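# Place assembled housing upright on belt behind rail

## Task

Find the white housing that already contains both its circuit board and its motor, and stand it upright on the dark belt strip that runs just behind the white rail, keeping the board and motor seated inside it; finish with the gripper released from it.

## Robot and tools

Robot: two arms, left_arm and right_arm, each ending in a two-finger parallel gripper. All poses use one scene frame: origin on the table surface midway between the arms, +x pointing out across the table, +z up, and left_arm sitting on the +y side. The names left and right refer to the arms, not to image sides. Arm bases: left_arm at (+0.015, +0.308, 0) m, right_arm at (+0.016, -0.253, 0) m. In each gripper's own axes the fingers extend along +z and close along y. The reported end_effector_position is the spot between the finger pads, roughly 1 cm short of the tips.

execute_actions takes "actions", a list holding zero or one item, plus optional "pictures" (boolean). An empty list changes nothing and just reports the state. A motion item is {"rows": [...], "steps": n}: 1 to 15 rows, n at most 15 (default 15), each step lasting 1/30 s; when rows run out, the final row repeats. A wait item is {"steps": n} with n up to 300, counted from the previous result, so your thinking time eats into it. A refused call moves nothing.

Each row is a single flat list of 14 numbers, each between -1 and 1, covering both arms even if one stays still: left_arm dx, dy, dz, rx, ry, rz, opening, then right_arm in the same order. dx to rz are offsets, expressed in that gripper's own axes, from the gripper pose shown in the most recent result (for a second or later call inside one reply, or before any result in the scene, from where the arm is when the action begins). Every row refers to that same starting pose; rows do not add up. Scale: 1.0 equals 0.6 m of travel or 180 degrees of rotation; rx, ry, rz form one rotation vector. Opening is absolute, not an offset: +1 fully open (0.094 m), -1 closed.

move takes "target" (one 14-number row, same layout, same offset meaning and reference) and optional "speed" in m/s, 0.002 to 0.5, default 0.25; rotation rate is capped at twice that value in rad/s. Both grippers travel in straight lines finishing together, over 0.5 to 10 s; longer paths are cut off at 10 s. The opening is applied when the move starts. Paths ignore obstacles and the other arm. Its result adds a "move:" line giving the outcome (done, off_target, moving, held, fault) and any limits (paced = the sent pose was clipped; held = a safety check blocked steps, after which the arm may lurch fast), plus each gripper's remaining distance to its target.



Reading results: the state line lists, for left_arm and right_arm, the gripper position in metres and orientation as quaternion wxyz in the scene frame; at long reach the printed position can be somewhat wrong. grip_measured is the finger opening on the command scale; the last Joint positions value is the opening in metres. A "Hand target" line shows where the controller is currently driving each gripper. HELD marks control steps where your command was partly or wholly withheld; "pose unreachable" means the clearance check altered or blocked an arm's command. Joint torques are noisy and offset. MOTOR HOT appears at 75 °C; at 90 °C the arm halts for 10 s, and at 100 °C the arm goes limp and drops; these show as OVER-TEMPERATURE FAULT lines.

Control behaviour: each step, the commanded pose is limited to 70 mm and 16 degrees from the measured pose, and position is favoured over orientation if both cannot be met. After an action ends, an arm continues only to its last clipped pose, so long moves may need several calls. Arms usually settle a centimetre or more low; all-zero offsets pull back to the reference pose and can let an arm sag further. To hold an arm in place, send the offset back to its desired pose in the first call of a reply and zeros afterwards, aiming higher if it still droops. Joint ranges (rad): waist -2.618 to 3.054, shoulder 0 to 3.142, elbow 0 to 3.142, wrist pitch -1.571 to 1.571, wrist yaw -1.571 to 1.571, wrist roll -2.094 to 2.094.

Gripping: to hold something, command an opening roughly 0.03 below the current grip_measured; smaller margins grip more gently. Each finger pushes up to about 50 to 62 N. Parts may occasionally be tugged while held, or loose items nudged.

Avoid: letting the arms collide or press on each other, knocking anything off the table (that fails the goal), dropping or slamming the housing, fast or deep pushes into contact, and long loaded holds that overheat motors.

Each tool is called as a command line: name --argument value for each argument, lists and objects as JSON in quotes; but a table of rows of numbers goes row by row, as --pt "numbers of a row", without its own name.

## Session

execute_actions --actions '[]'

Scene clock: 0.00 s of 4240.00 s.
left_arm: end_effector_position=(+0.0470, +0.0016, +0.1518) grip_measured=+1.000 end_effector_quat_wxyz=(+0.120, +0.343, +0.811, -0.458) | right_arm: end_effector_position=(+0.6622, -0.2359, +0.2990) grip_measured=+1.000 end_effector_quat_wxyz=(+0.526, -0.144, +0.823, +0.160)
Joint positions: left_arm=[-1.121  0.932  0.538 -0.242  0.381 -0.647  0.094] | right_arm=[-0.069  2.363  2.52  -0.633 -0.53  -0.132  0.094]
Joint velocities: left_arm=[-0.002 -0.007  0.002 -0.037 -0.007  0.007  0.   ] | right_arm=[ 0.017 -0.002  0.012 -0.081 -0.022  0.022  0.   ]
Joint torques (N m, as the arm reports them, + toward a larger angle): no reading
Motor temperatures (°C, as the motors report them): left_arm=[23 23 24 27 23 23] | right_arm=[24 24 24 24 25 23]
Hand target (left_arm): +0.047, -0.001, +0.161; +0.127, +0.346, +0.803, -0.468
Hand target (right_arm): +0.659, -0.235, +0.319; +0.543, -0.150, +0.811, +0.157
camera_calibration (this result's frames):
cam_left_wrist: T_world_to_cam=[[-0.676687, -0.29208, 0.675858, -0.0691422], [-0.412658, 0.910675, -0.0196048, 0.0259465], [-0.609761, -0.292165, -0.736771, 0.239357], [0, 0, 0, 1]] pos_world=[0.10987, 0.0261077, 0.22359]
cam_right_wrist: T_world_to_cam=[[0.362718, -0.889147, -0.279021, -0.362839], [-0.879592, -0.227752, -0.41767, 0.661241], [0.307822, 0.396921, -0.864696, 0.238195], [0, 0, 0, 1]] pos_world=[0.639908, -0.266563, 0.380907]

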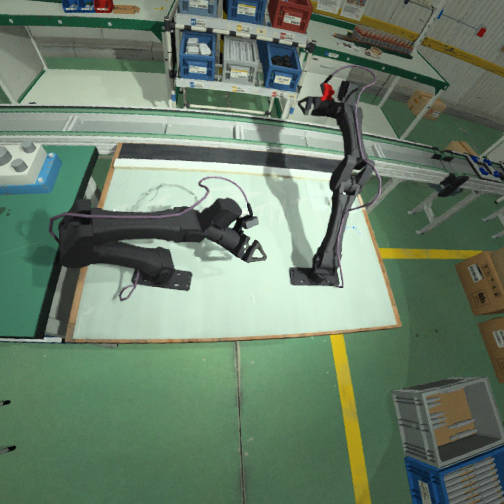

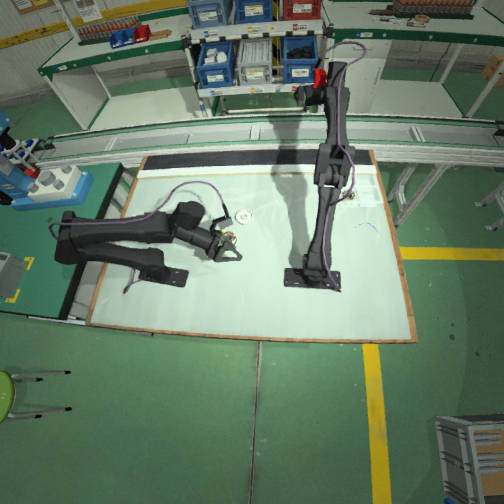

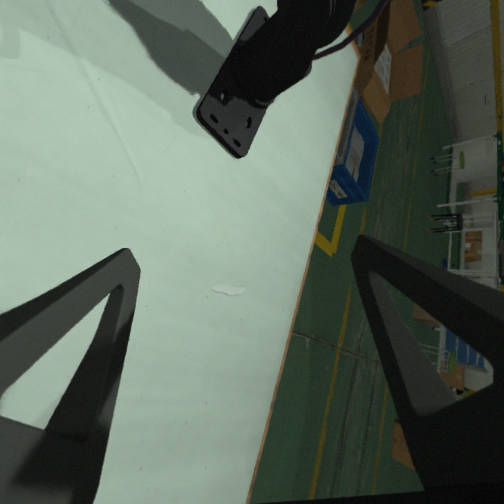

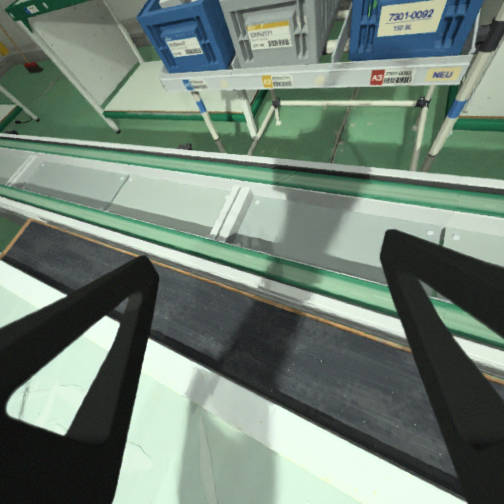

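move --target '[-0.073,0.195,-0.105,-0.198,0.03,0.121,1,0.17,0.17,-0.34,0,0,0,1]'

Scene clock: 6.23 s of 4240.00 s.
left_arm: end_effector_position=(+0.1578, +0.0778, +0.1199) grip_measured=+1.000 end_effector_quat_wxyz=(+0.251, +0.459, +0.840, -0.143) | right_arm: end_effector_position=(+0.4168, -0.2356, +0.2952) grip_measured=+1.000 end_effector_quat_wxyz=(+0.525, -0.139, +0.824, +0.160)
Joint positions: left_arm=[-0.887  1.022  0.715 -0.678 -0.    -0.019  0.094] | right_arm=[-0.173  1.295  1.164 -0.377 -0.617 -0.184  0.094]
Joint velocities: left_arm=[-0.007 -0.002 -0.002  0.007 -0.022  0.051  0.   ] | right_arm=[-0.012 -0.022 -0.012 -0.007 -0.007  0.007  0.   ]
Joint torques (N m, as the arm reports them, + toward a larger angle): left_arm=[ 0.75 -1.69 10.5   1.04 -0.05  0.07] | right_arm=[-0.61 -6.72  4.99  1.62 -0.29 -0.08]
Motor temperatures (°C, as the motors report them): left_arm=[23 23 24 28 23 23] | right_arm=[24 26 24 25 25 23]
Hand target (left_arm): +0.164, +0.075, +0.131; +0.263, +0.457, +0.838, -0.142
Hand target (right_arm): +0.412, -0.236, +0.295; +0.527, -0.143, +0.822, +0.161
Off the commanded pose (left_arm): 0.014 m, 2 deg.
Off the commanded pose (right_arm): 0.005 m, 1 deg.
After step 90, 1.20 s passed at rest.
move: off_target (left_arm)
camera_calibration (this result's frames):
cam_left_wrist: T_world_to_cam=[[-0.867325, -0.49616, 0.0396538, 0.171917], [-0.482603, 0.857771, 0.176982, -0.00678473], [-0.121825, 0.134364, -0.983415, 0.225101], [0, 0, 0, 1]] pos_world=[0.173256, 0.0608725, 0.215751]
cam_right_wrist: T_world_to_cam=[[0.355337, -0.890666, -0.283636, -0.270555], [-0.882794, -0.220024, -0.415046, 0.446271], [0.307261, 0.397874, -0.864458, 0.310774], [0, 0, 0, 1]] pos_world=[0.394615, -0.266433, 0.377135]

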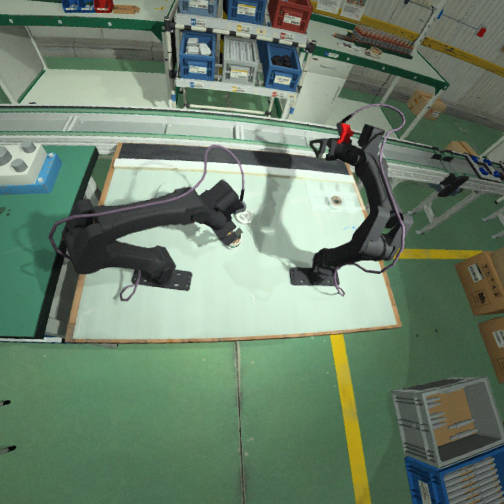

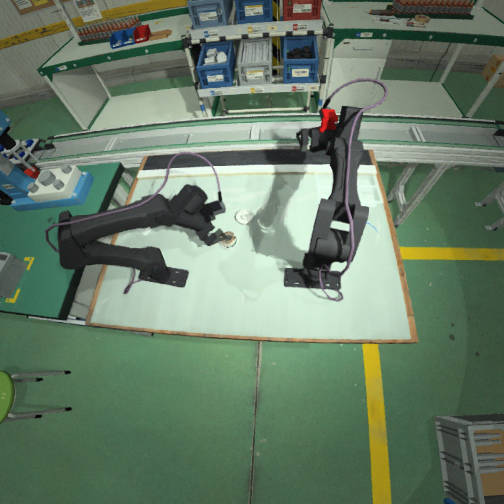

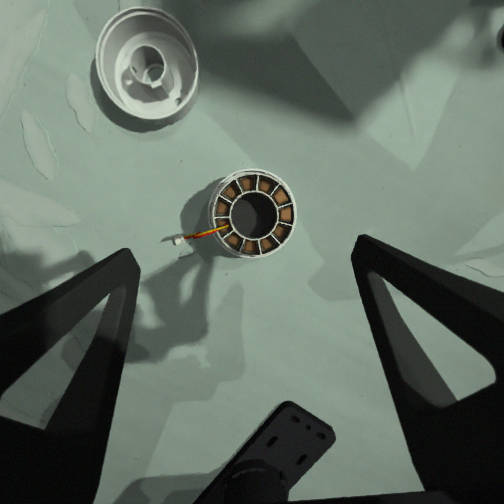

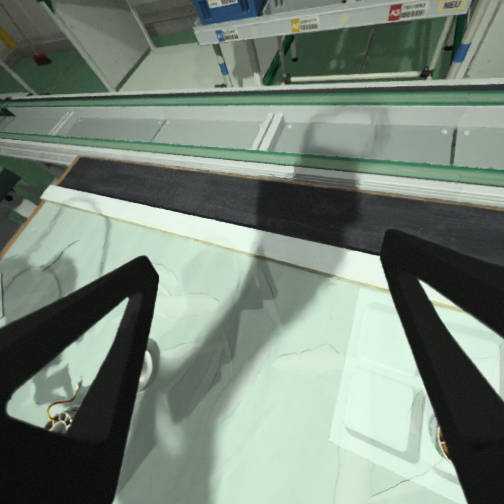

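move --target '[0.145,0.39,-0.22,-0.175,0,-0.264,1,0.438,0.578,-0.017,-0.157,0.18,-0.176,1]'

Scene clock: 17.33 s of 4240.00 s.
left_arm: end_effector_position=(+0.2701, +0.3260, +0.1669) grip_measured=+1.000 end_effector_quat_wxyz=(+0.269, +0.005, +0.963, -0.002) | right_arm: end_effector_position=(+0.1579, +0.0407, +0.0752) grip_measured=+1.000 end_effector_quat_wxyz=(+0.227, -0.525, +0.810, +0.131)
Joint positions: left_arm=[ 0.242  1.005  0.917 -0.942  0.062  0.1    0.094] | right_arm=[ 1.172  1.357  0.765 -0.449  0.015 -0.027  0.094]
Joint velocities: left_arm=[-0.002  0.002  0.007 -0.007 -0.051  0.022  0.   ] | right_arm=[ 0.012 -0.002 -0.017  0.022  0.007 -0.022  0.   ]
Joint torques (N m, as the arm reports them, + toward a larger angle): left_arm=[ 0.7  -1.45 10.31  1.08  0.12  0.04] | right_arm=[ 0.41 -5.5   8.    1.29  0.07  0.09]
Motor temperatures (°C, as the motors report them): left_arm=[23 23 25 28 23 23] | right_arm=[24 25 25 26 25 23]
Hand target (left_arm): +0.277, +0.327, +0.179; +0.284, +0.004, +0.959, -0.002
Hand target (right_arm): +0.164, +0.053, +0.092; +0.252, -0.518, +0.805, +0.143
Off the commanded pose (left_arm): 0.015 m, 2 deg.
Off the commanded pose (right_arm): 0.032 m, 5 deg.
After step 90, 5.60 s passed at rest.
move: off_target (left_arm, right_arm)
camera_calibration (this result's frames):
cam_left_wrist: T_world_to_cam=[[-0.0556489, -0.997929, 0.0322529, 0.336162], [-0.974029, 0.0613603, 0.217951, 0.211782], [-0.219478, -0.0192866, -0.975427, 0.326752], [0, 0, 0, 1]] pos_world=[0.296703, 0.328773, 0.261722]
cam_right_wrist: T_world_to_cam=[[0.846616, -0.524104, -0.0924984, -0.101715], [-0.503713, -0.845202, 0.178626, 0.1081], [-0.171798, -0.104635, -0.97956, 0.194896], [0, 0, 0, 1]] pos_world=[0.174048, 0.0584498, 0.162195]

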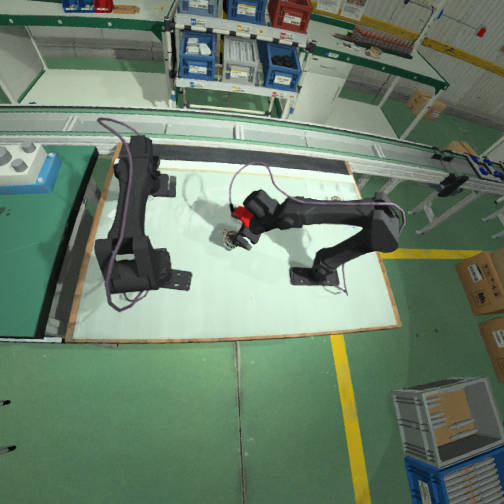

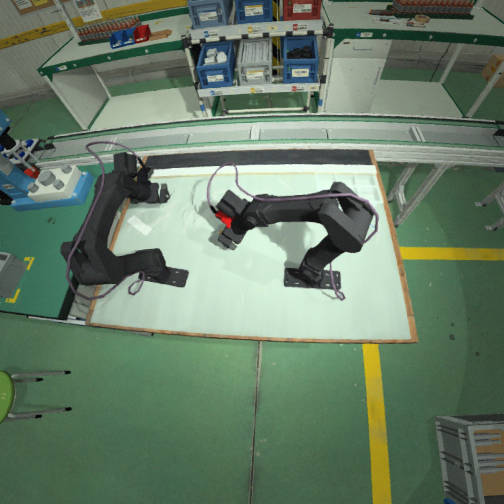

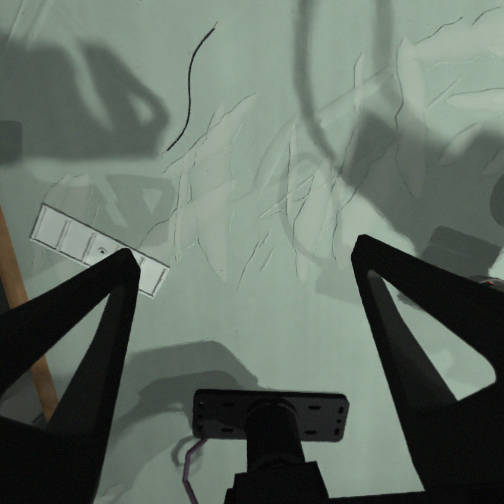

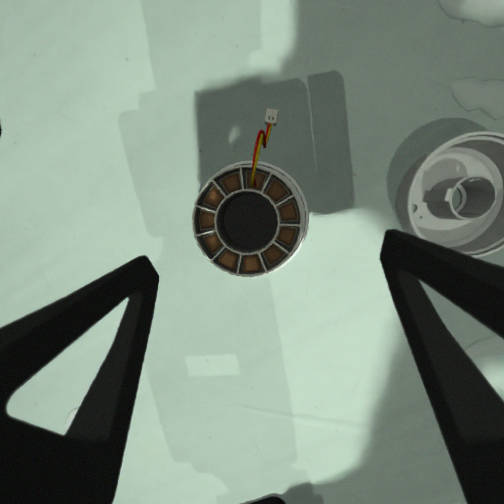

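move --target '[0,0,0,0,0,0,1,0.02,0.014,0.094,-0.009,-0.028,0,1]' --speed 0.07

Scene clock: 20.90 s of 4240.00 s.
left_arm: end_effector_position=(+0.2701, +0.3260, +0.1669) grip_measured=+1.000 end_effector_quat_wxyz=(+0.269, +0.005, +0.963, -0.002) | right_arm: end_effector_position=(+0.1631, +0.0602, +0.0238) grip_measured=+1.000 end_effector_quat_wxyz=(+0.257, -0.520, +0.799, +0.161)
Joint positions: left_arm=[ 0.242  1.005  0.917 -0.942  0.062  0.1    0.094] | right_arm=[ 1.172  1.511  0.606 -0.051 -0.006 -0.025  0.094]
Joint velocities: left_arm=[-0.022  0.007  0.002  0.007 -0.081 -0.007  0.   ] | right_arm=[-0.002  0.012 -0.012  0.081  0.037  0.022  0.   ]
Joint torques (N m, as the arm reports them, + toward a larger angle): left_arm=[ 0.02 -1.87  7.17  1.06  0.04  0.01] | right_arm=[ 0.59 -5.74  4.09  1.42 -0.09  0.08]
Motor temperatures (°C, as the motors report them): left_arm=[23 23 25 28 23 23] | right_arm=[24 25 25 26 25 23]
Hand target (left_arm): +0.270, +0.326, +0.167; +0.269, +0.005, +0.963, -0.002
Hand target (right_arm): +0.159, +0.060, +0.021; +0.255, -0.522, +0.797, +0.165
Off the commanded pose (left_arm): 0.000 m, 0 deg.
Off the commanded pose (right_arm): 0.005 m, 1 deg.
move: done
camera_calibration (this result's frames):
cam_left_wrist: T_world_to_cam=[[-0.0556489, -0.997929, 0.0322529, 0.336162], [-0.974029, 0.0613603, 0.217951, 0.211782], [-0.219478, -0.0192866, -0.975427, 0.326752], [0, 0, 0, 1]] pos_world=[0.296703, 0.328773, 0.261722]
cam_right_wrist: T_world_to_cam=[[0.853883, -0.506665, -0.119057, -0.102266], [-0.49808, -0.861856, 0.0954966, 0.138479], [-0.150994, -0.0222432, -0.988284, 0.139308], [0, 0, 0, 1]] pos_world=[0.177332, 0.0706332, 0.112277]

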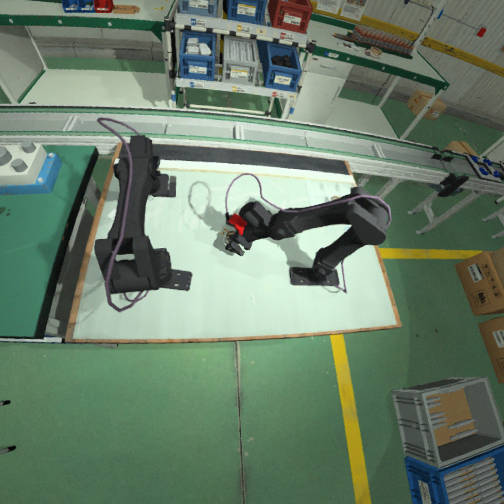

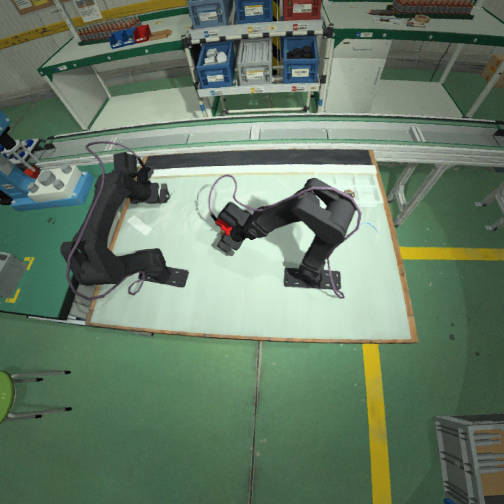

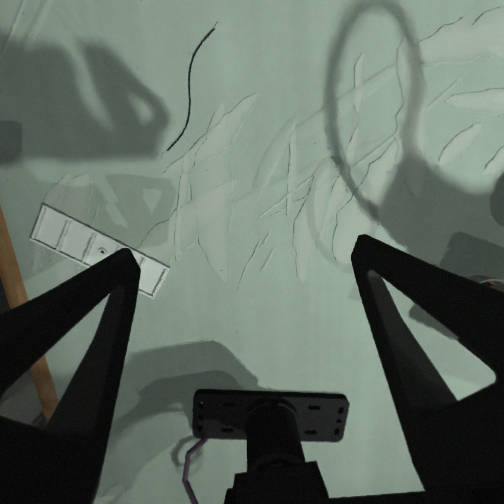

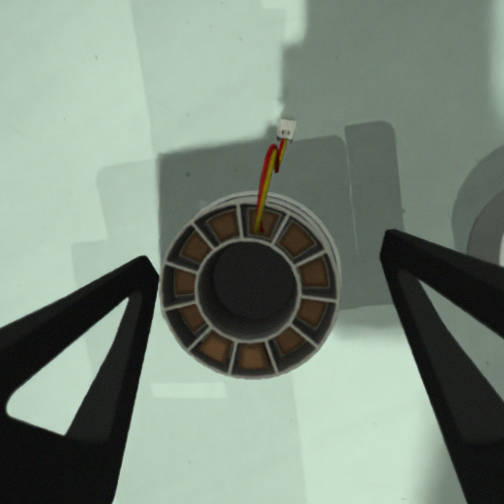

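move --target '[0,0,0,0,0,0,1,0.02,0.012,0.021,0,0,0,1]' --speed 0.04

move --target '[0,0,0,0,0,0,1,0,0,0,0,0,0,0.35]'

Scene clock: 23.43 s of 4240.00 s.
left_arm: end_effector_position=(+0.2701, +0.3260, +0.1669) grip_measured=+1.000 end_effector_quat_wxyz=(+0.269, +0.005, +0.963, -0.002) | right_arm: end_effector_position=(+0.1578, +0.0620, +0.0096) grip_measured=+1.000 end_effector_quat_wxyz=(+0.256, -0.520, +0.798, +0.162)
Joint positions: left_arm=[ 0.242  1.005  0.917 -0.942  0.062  0.1    0.094] | right_arm=[ 1.193  1.556  0.577  0.023  0.003 -0.009  0.094]
Joint velocities: left_arm=[-0.002 -0.022 -0.007 -0.007  0.051 -0.022  0.   ] | right_arm=[ 0.007 -0.002 -0.007  0.037 -0.007 -0.007  0.   ]
Joint torques (N m, as the arm reports them, + toward a larger angle): left_arm=[ 0.02 -1.87  7.17  1.06  0.05  0.01] | right_arm=[ 0.67 -5.9   3.85  1.43  0.04  0.1 ]
Motor temperatures (°C, as the motors report them): left_arm=[23 23 25 29 23 23] | right_arm=[24 25 25 26 25 23]
Hand target (left_arm): +0.270, +0.326, +0.167; +0.269, +0.005, +0.963, -0.002
Hand target (right_arm): +0.156, +0.061, +0.007; +0.257, -0.520, +0.799, +0.161
Off the commanded pose (left_arm): 0.000 m, 0 deg.
Off the commanded pose (right_arm): 0.004 m, 0 deg.
move: done
camera_calibration (this result's frames):
cam_left_wrist: T_world_to_cam=[[-0.0556489, -0.997929, 0.0322529, 0.336162], [-0.974029, 0.0613603, 0.217951, 0.211782], [-0.219478, -0.0192866, -0.975427, 0.326752], [0, 0, 0, 1]] pos_world=[0.296703, 0.328773, 0.261722]
cam_right_wrist: T_world_to_cam=[[0.85459, -0.504981, -0.121122, -0.0986423], [-0.496125, -0.862833, 0.0968511, 0.138514], [-0.153416, -0.0226766, -0.987902, 0.124994], [0, 0, 0, 1]] pos_world=[0.172195, 0.0725361, 0.0981185]

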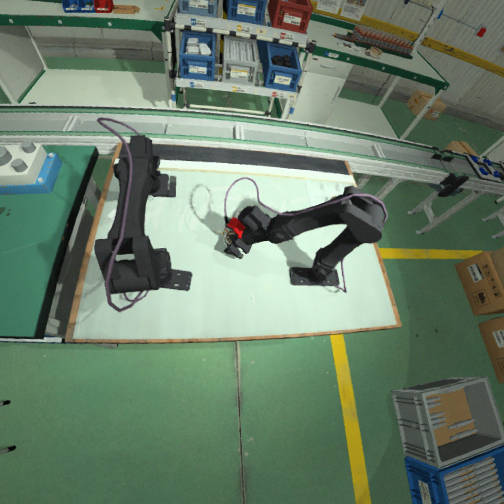

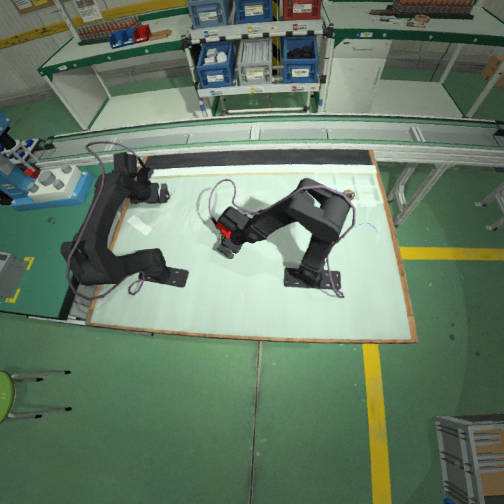

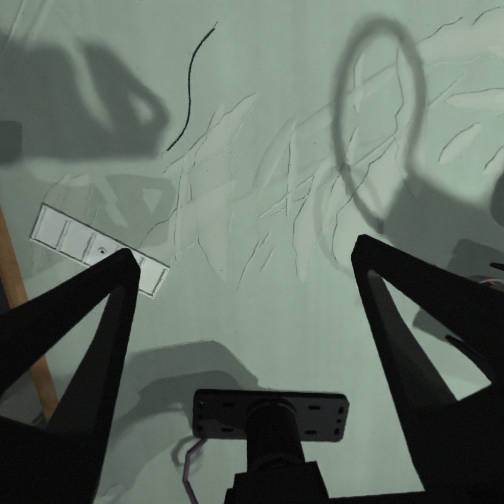

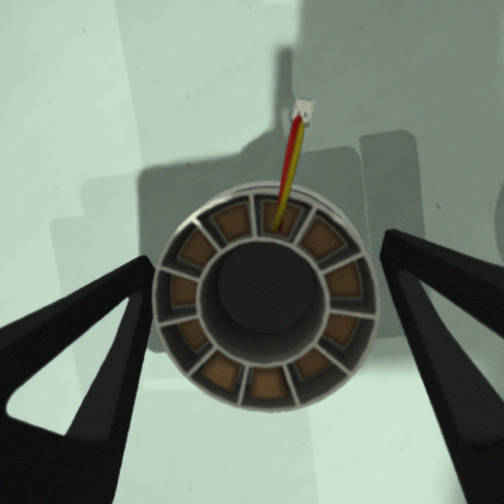

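Scene clock: 23.93 s of 4240.00 s.
left_arm: end_effector_position=(+0.2701, +0.3260, +0.1669) grip_measured=+1.000 end_effector_quat_wxyz=(+0.269, +0.005, +0.963, -0.002) | right_arm: end_effector_position=(+0.1579, +0.0619, +0.0096) grip_measured=+0.397 end_effector_quat_wxyz=(+0.256, -0.520, +0.799, +0.161)
Joint positions: left_arm=[ 0.242  1.005  0.917 -0.942  0.062  0.1    0.094] | right_arm=[ 1.193  1.556  0.577  0.022  0.004 -0.009  0.066]
Joint velocities: left_arm=[-0.002  0.012  0.002  0.081 -0.037 -0.037  0.   ] | right_arm=[ 0.002  0.002  0.012  0.022  0.007 -0.066  0.   ]
Joint torques (N m, as the arm reports them, + toward a larger angle): left_arm=[ 0.03 -1.87  7.16  1.06  0.04  0.01] | right_arm=[ 0.04 -6.14  4.79  1.25 -0.04  0.04]
Motor temperatures (°C, as the motors report them): left_arm=[23 23 25 29 23 23] | right_arm=[24 25 25 26 25 23]
Hand target (left_arm): +0.270, +0.326, +0.167; +0.269, +0.005, +0.963, -0.002
Hand target (right_arm): +0.158, +0.062, +0.010; +0.256, -0.520, +0.798, +0.162
Off the commanded pose (left_arm): 0.000 m, 0 deg.
Off the commanded pose (right_arm): 0.000 m, 0 deg.
move: done
camera_calibration (this result's frames):
cam_left_wrist: T_world_to_cam=[[-0.0556489, -0.997929, 0.0322529, 0.336162], [-0.974029, 0.0613603, 0.217951, 0.211782], [-0.219478, -0.0192866, -0.975427, 0.326752], [0, 0, 0, 1]] pos_world=[0.296703, 0.328773, 0.261722]
cam_right_wrist: T_world_to_cam=[[0.854341, -0.505633, -0.120157, -0.0987881], [-0.496761, -0.862434, 0.0971369, 0.138535], [-0.152743, -0.0232986, -0.987991, 0.124894], [0, 0, 0, 1]] pos_world=[0.172294, 0.0724365, 0.0980668]

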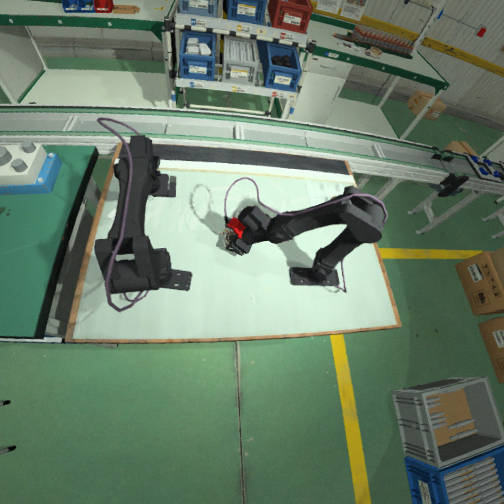

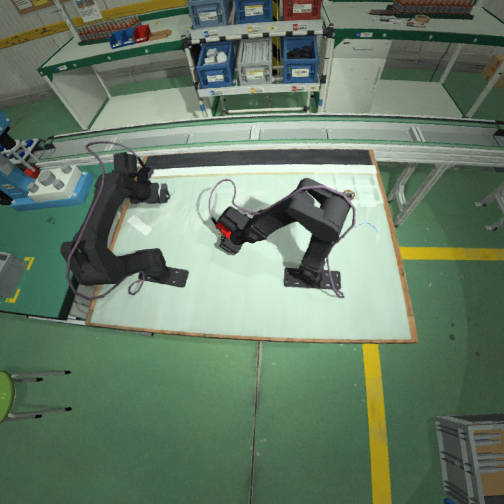

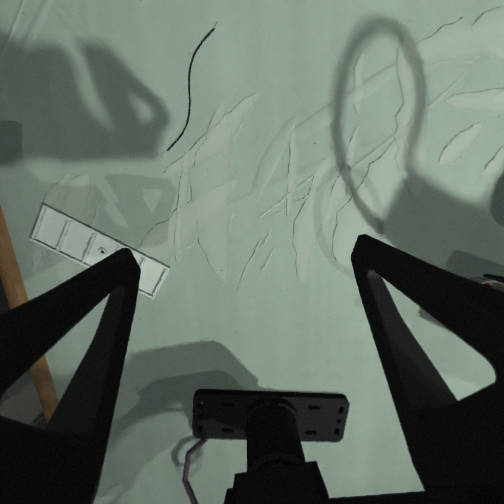

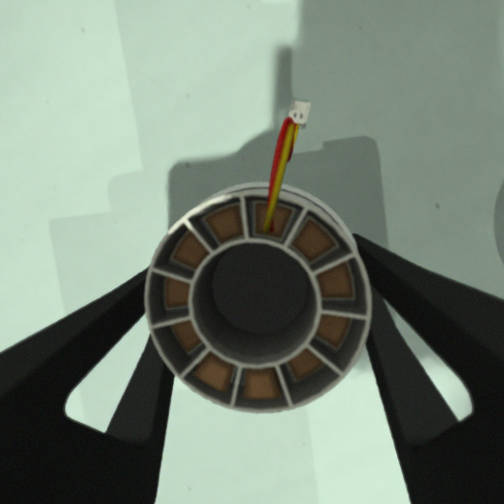

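move --target '[0,0,0,0,0,0,1,-0.13,0,-0.155,0,-0.028,0,0.35]' --speed 0.15

Scene clock: 27.60 s of 4240.00 s.
left_arm: end_effector_position=(+0.2701, +0.3260, +0.1669) grip_measured=+1.000 end_effector_quat_wxyz=(+0.269, +0.005, +0.963, -0.002) | right_arm: end_effector_position=(+0.1557, +0.0570, +0.1017) grip_measured=+0.397 end_effector_quat_wxyz=(+0.257, -0.520, +0.798, +0.162)
Joint positions: left_arm=[ 0.242  1.005  0.917 -0.942  0.062  0.1    0.094] | right_arm=[ 1.193  1.319  0.798 -0.433  0.004 -0.009  0.066]
Joint velocities: left_arm=[-0.007 -0.007 -0.012 -0.007  0.007  0.051  0.   ] | right_arm=[-0.012  0.007 -0.007 -0.037 -0.022 -0.066 -0.   ]
Joint torques (N m, as the arm reports them, + toward a larger angle): left_arm=[ 0.02 -1.87  7.17  1.06  0.05  0.01] | right_arm=[ 0.4  -7.4   8.63  1.47 -0.01  0.07]
Motor temperatures (°C, as the motors report them): left_arm=[23 23 25 29 23 23] | right_arm=[24 25 25 26 25 23]
Hand target (left_arm): +0.270, +0.326, +0.167; +0.269, +0.005, +0.963, -0.002
Hand target (right_arm): +0.160, +0.070, +0.130; +0.290, -0.513, +0.787, +0.184
Off the commanded pose (left_arm): 0.000 m, 0 deg.
Off the commanded pose (right_arm): 0.033 m, 5 deg.
move: off_target (right_arm)
camera_calibration (this result's frames):
cam_left_wrist: T_world_to_cam=[[-0.0556489, -0.997929, 0.0322529, 0.336162], [-0.974029, 0.0613603, 0.217951, 0.211782], [-0.219478, -0.0192866, -0.975427, 0.326752], [0, 0, 0, 1]] pos_world=[0.296703, 0.328773, 0.261722]
cam_right_wrist: T_world_to_cam=[[0.85455, -0.505136, -0.120758, -0.0882398], [-0.496649, -0.862789, 0.0945227, 0.124534], [-0.151936, -0.0207999, -0.988172, 0.215227], [0, 0, 0, 1]] pos_world=[0.169956, 0.06735, 0.190255]

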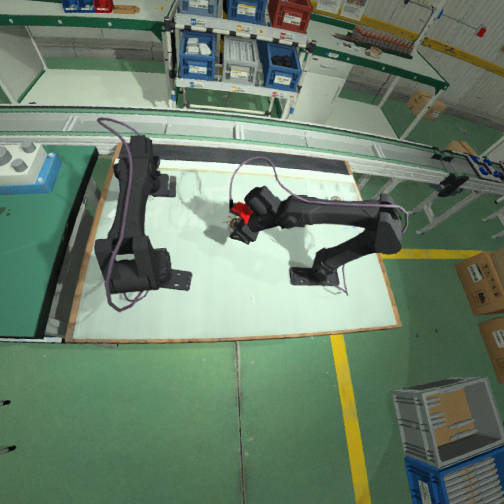

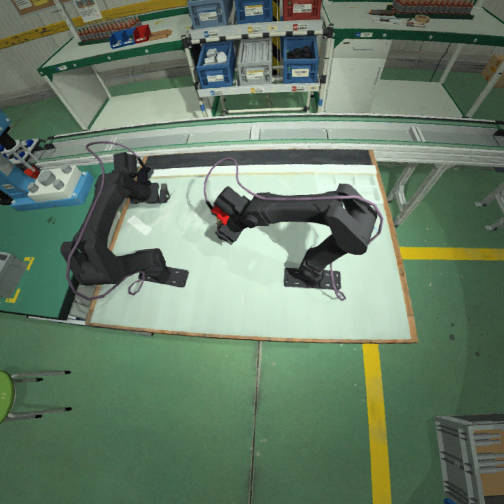

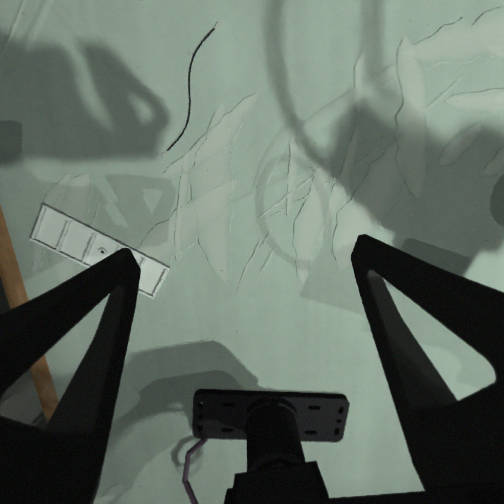

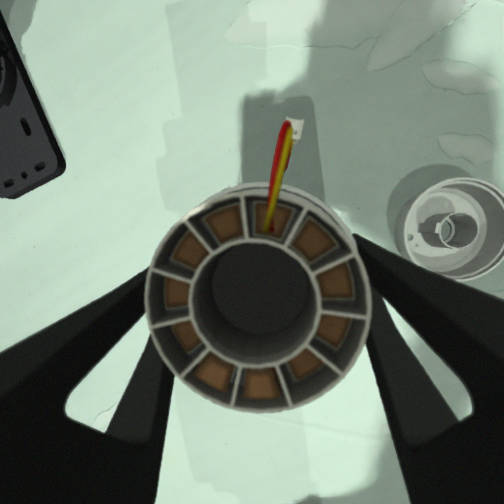

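move --target '[0,0,0,0,0,0,1,0.045,-0.892,-0.03,0.205,-0.023,0.263,0.35]' --speed 0.22

Scene clock: 33.50 s of 4240.00 s.
left_arm: end_effector_position=(+0.2701, +0.3260, +0.1669) grip_measured=+1.000 end_effector_quat_wxyz=(+0.269, +0.005, +0.963, -0.002) | right_arm: end_effector_position=(+0.6147, -0.1863, +0.0665) grip_measured=+0.397 end_effector_quat_wxyz=(+0.299, -0.050, +0.953, +0.026)
Joint positions: left_arm=[ 0.242  1.005  0.917 -0.942  0.062  0.1    0.094] | right_arm=[ 0.15   2.373  2.007 -0.595 -0.02   0.005  0.066]
Joint velocities: left_arm=[ 0.007  0.027  0.007 -0.051 -0.022 -0.066  0.   ] | right_arm=[ 0.007  0.007  0.012  0.022 -0.095  0.081 -0.   ]
Joint torques (N m, as the arm reports them, + toward a larger angle): left_arm=[ 0.03 -1.86  7.16  1.06  0.04  0.01] | right_arm=[  0.06 -16.8    9.09   1.42   0.04   0.09]
Motor temperatures (°C, as the motors report them): left_arm=[23 23 25 29 23 23] | right_arm=[24 26 26 27 25 23]
Hand target (left_arm): +0.270, +0.326, +0.167; +0.269, +0.005, +0.963, -0.002
Hand target (right_arm): +0.629, -0.186, +0.101; +0.339, -0.046, +0.939, +0.026
Off the commanded pose (left_arm): 0.000 m, 0 deg.
Off the commanded pose (right_arm): 0.042 m, 6 deg.
move: off_target (right_arm)
camera_calibration (this result's frames):
cam_left_wrist: T_world_to_cam=[[-0.0556489, -0.997929, 0.0322529, 0.336162], [-0.974029, 0.0613603, 0.217951, 0.211782], [-0.219478, -0.0192866, -0.975427, 0.326752], [0, 0, 0, 1]] pos_world=[0.296703, 0.328773, 0.261722]
cam_right_wrist: T_world_to_cam=[[-0.00547023, -0.98919, -0.146537, -0.167493], [-0.994445, -0.010022, 0.104776, 0.61012], [-0.105112, 0.146296, -0.983641, 0.247116], [0, 0, 0, 1]] pos_world=[0.631789, -0.19572, 0.154603]

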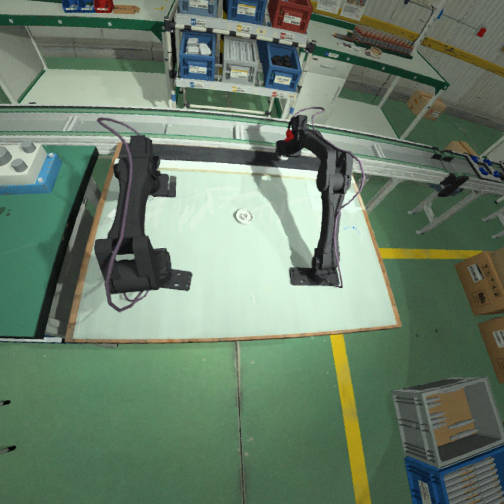

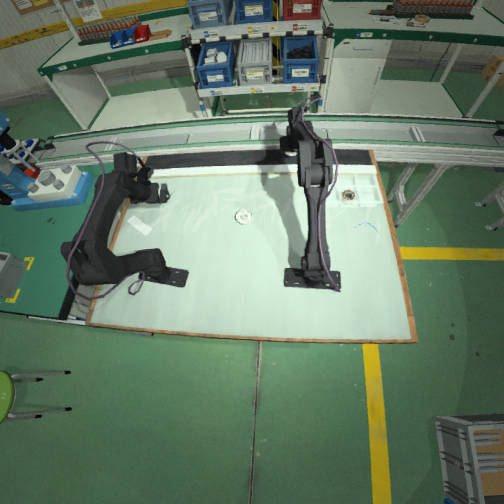

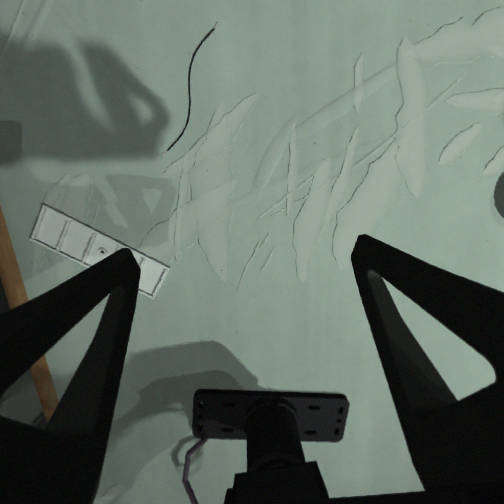

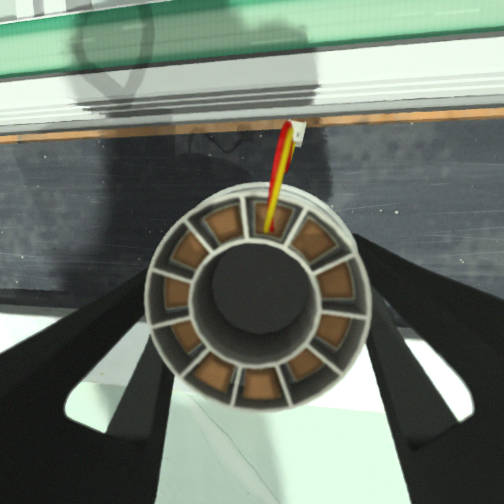

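move --target '[0,0,0,0,0,0,1,0.006,0,0.058,0.011,-0.015,0,0.35]' --speed 0.04

Scene clock: 36.77 s of 4240.00 s.
left_arm: end_effector_position=(+0.2701, +0.3260, +0.1669) grip_measured=+1.000 end_effector_quat_wxyz=(+0.269, +0.005, +0.963, -0.002) | right_arm: end_effector_position=(+0.6229, -0.1873, +0.0186) grip_measured=+0.397 end_effector_quat_wxyz=(+0.295, -0.046, +0.954, +0.011)
Joint positions: left_arm=[ 0.242  1.005  0.917 -0.942  0.062  0.1    0.094] | right_arm=[ 0.157  2.462  1.98  -0.489  0.014  0.01   0.066]
Joint velocities: left_arm=[ 0.012  0.002  0.007 -0.081  0.022  0.037  0.   ] | right_arm=[-0.012  0.027  0.012  0.007 -0.007 -0.168 -0.001]
Joint torques (N m, as the arm reports them, + toward a larger angle): left_arm=[ 0.03 -1.87  7.17  1.06  0.05  0.01] | right_arm=[  0.53 -17.5    5.49   1.56   0.07   0.09]
Motor temperatures (°C, as the motors report them): left_arm=[23 23 25 29 23 23] | right_arm=[24 27 26 27 25 23]
Hand target (left_arm): +0.270, +0.326, +0.167; +0.269, +0.005, +0.963, -0.002
Hand target (right_arm): +0.631, -0.184, +0.036; +0.322, -0.044, +0.946, +0.011
Off the commanded pose (left_arm): 0.000 m, 0 deg.
Off the commanded pose (right_arm): 0.020 m, 3 deg.
move: off_target (right_arm)
camera_calibration (this result's frames):
cam_left_wrist: T_world_to_cam=[[-0.0556489, -0.997929, 0.0322529, 0.336162], [-0.974029, 0.0613603, 0.217951, 0.211782], [-0.219478, -0.0192866, -0.975427, 0.326752], [0, 0, 0, 1]] pos_world=[0.296703, 0.328773, 0.261722]
cam_right_wrist: T_world_to_cam=[[-0.0231906, -0.992413, -0.120742, -0.16553], [-0.993584, 0.00950651, 0.112698, 0.626184], [-0.110695, 0.122581, -0.986266, 0.200055], [0, 0, 0, 1]] pos_world=[0.640472, -0.19475, 0.106751]

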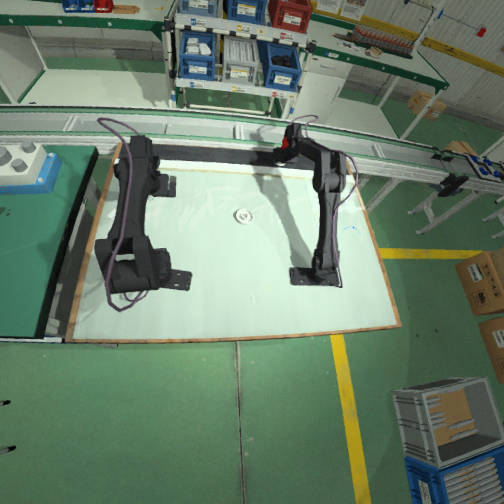

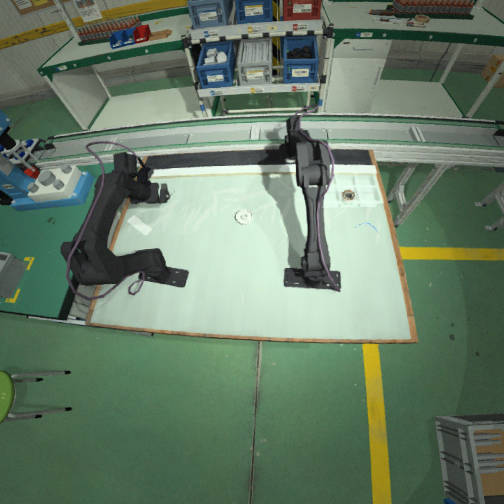

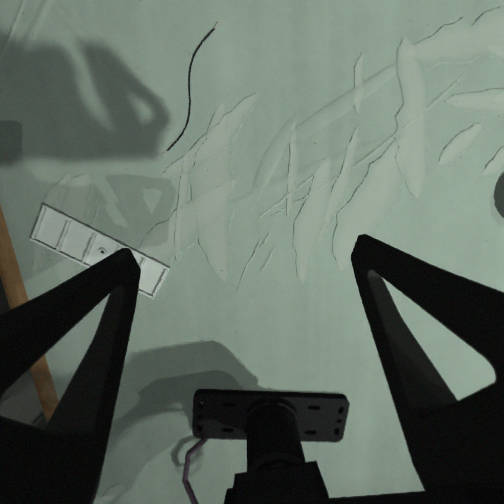

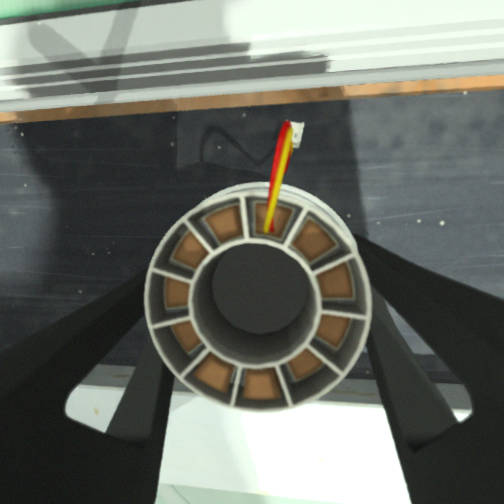

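move --target '[0,0,0,0,0,0,1,0,0,0.013,0,-0.012,0,0.35]' --speed 0.03

Scene clock: 38.83 s of 4240.00 s.
left_arm: end_effector_position=(+0.2701, +0.3260, +0.1669) grip_measured=+1.000 end_effector_quat_wxyz=(+0.269, +0.005, +0.963, -0.002) | right_arm: end_effector_position=(+0.6292, -0.1868, +0.0108) grip_measured=+0.397 end_effector_quat_wxyz=(+0.311, -0.045, +0.949, +0.011)
Joint positions: left_arm=[ 0.242  1.005  0.917 -0.942  0.062  0.1    0.094] | right_arm=[ 0.157  2.476  1.953 -0.415  0.015  0.01   0.066]
Joint velocities: left_arm=[-0.007 -0.012  0.002  0.022  0.007 -0.066  0.   ] | right_arm=[-0.002 -0.007 -0.007 -0.037  0.007 -0.051 -0.   ]
Joint torques (N m, as the arm reports them, + toward a larger angle): left_arm=[ 0.03 -1.87  7.18  1.06  0.05  0.01] | right_arm=[  0.02 -16.61   4.42   1.36  -0.03   0.03]
Motor temperatures (°C, as the motors report them): left_arm=[23 23 25 29 23 23] | right_arm=[24 27 26 27 25 23]
Hand target (left_arm): +0.270, +0.326, +0.167; +0.269, +0.005, +0.963, -0.002
Hand target (right_arm): +0.627, -0.187, +0.012; +0.313, -0.046, +0.949, +0.012
Off the commanded pose (left_arm): 0.000 m, 0 deg.
Off the commanded pose (right_arm): 0.002 m, 0 deg.
move: done
camera_calibration (this result's frames):
cam_left_wrist: T_world_to_cam=[[-0.0556489, -0.997929, 0.0322529, 0.336162], [-0.974029, 0.0613603, 0.217951, 0.211782], [-0.219478, -0.0192866, -0.975427, 0.326752], [0, 0, 0, 1]] pos_world=[0.296703, 0.328773, 0.261722]
cam_right_wrist: T_world_to_cam=[[-0.0197466, -0.992058, -0.124224, -0.16789], [-0.996792, 0.00989651, 0.0794159, 0.635812], [-0.0775558, 0.125394, -0.989071, 0.172715], [0, 0, 0, 1]] pos_world=[0.643853, -0.194506, 0.0994779]

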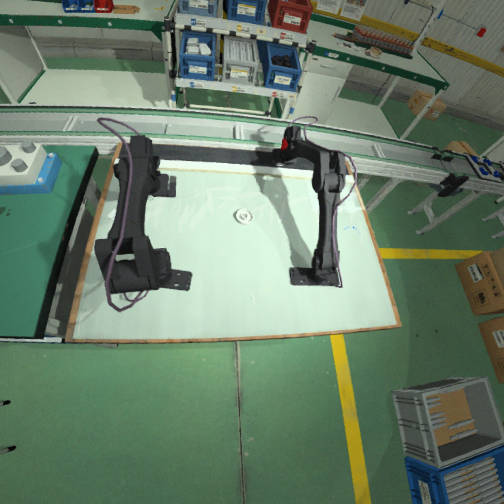

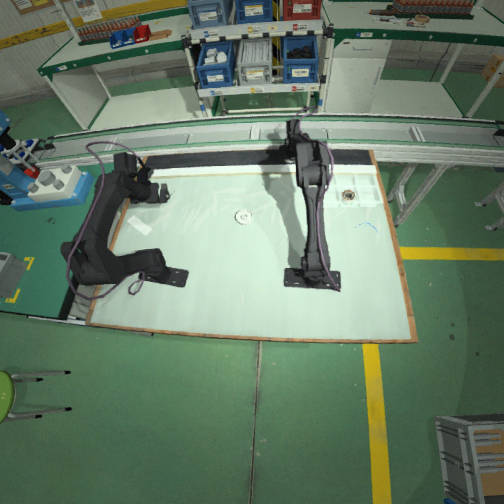

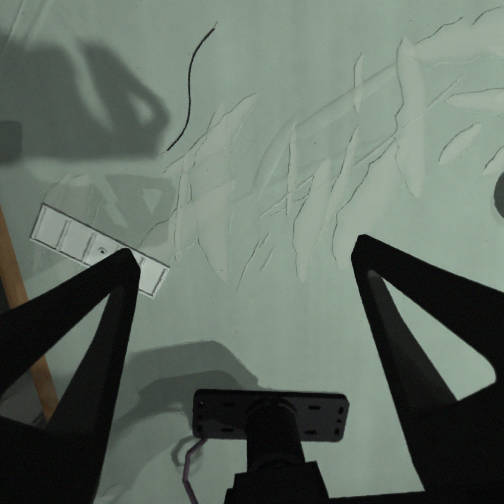

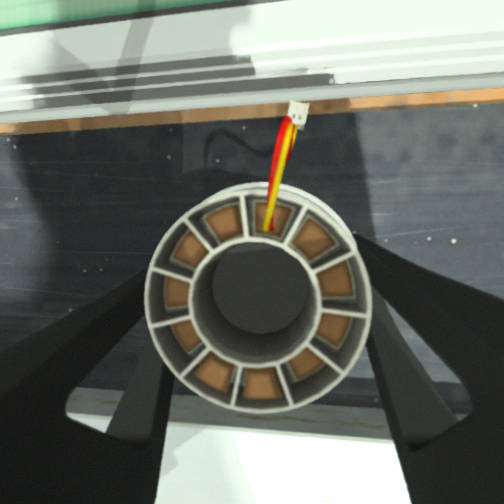

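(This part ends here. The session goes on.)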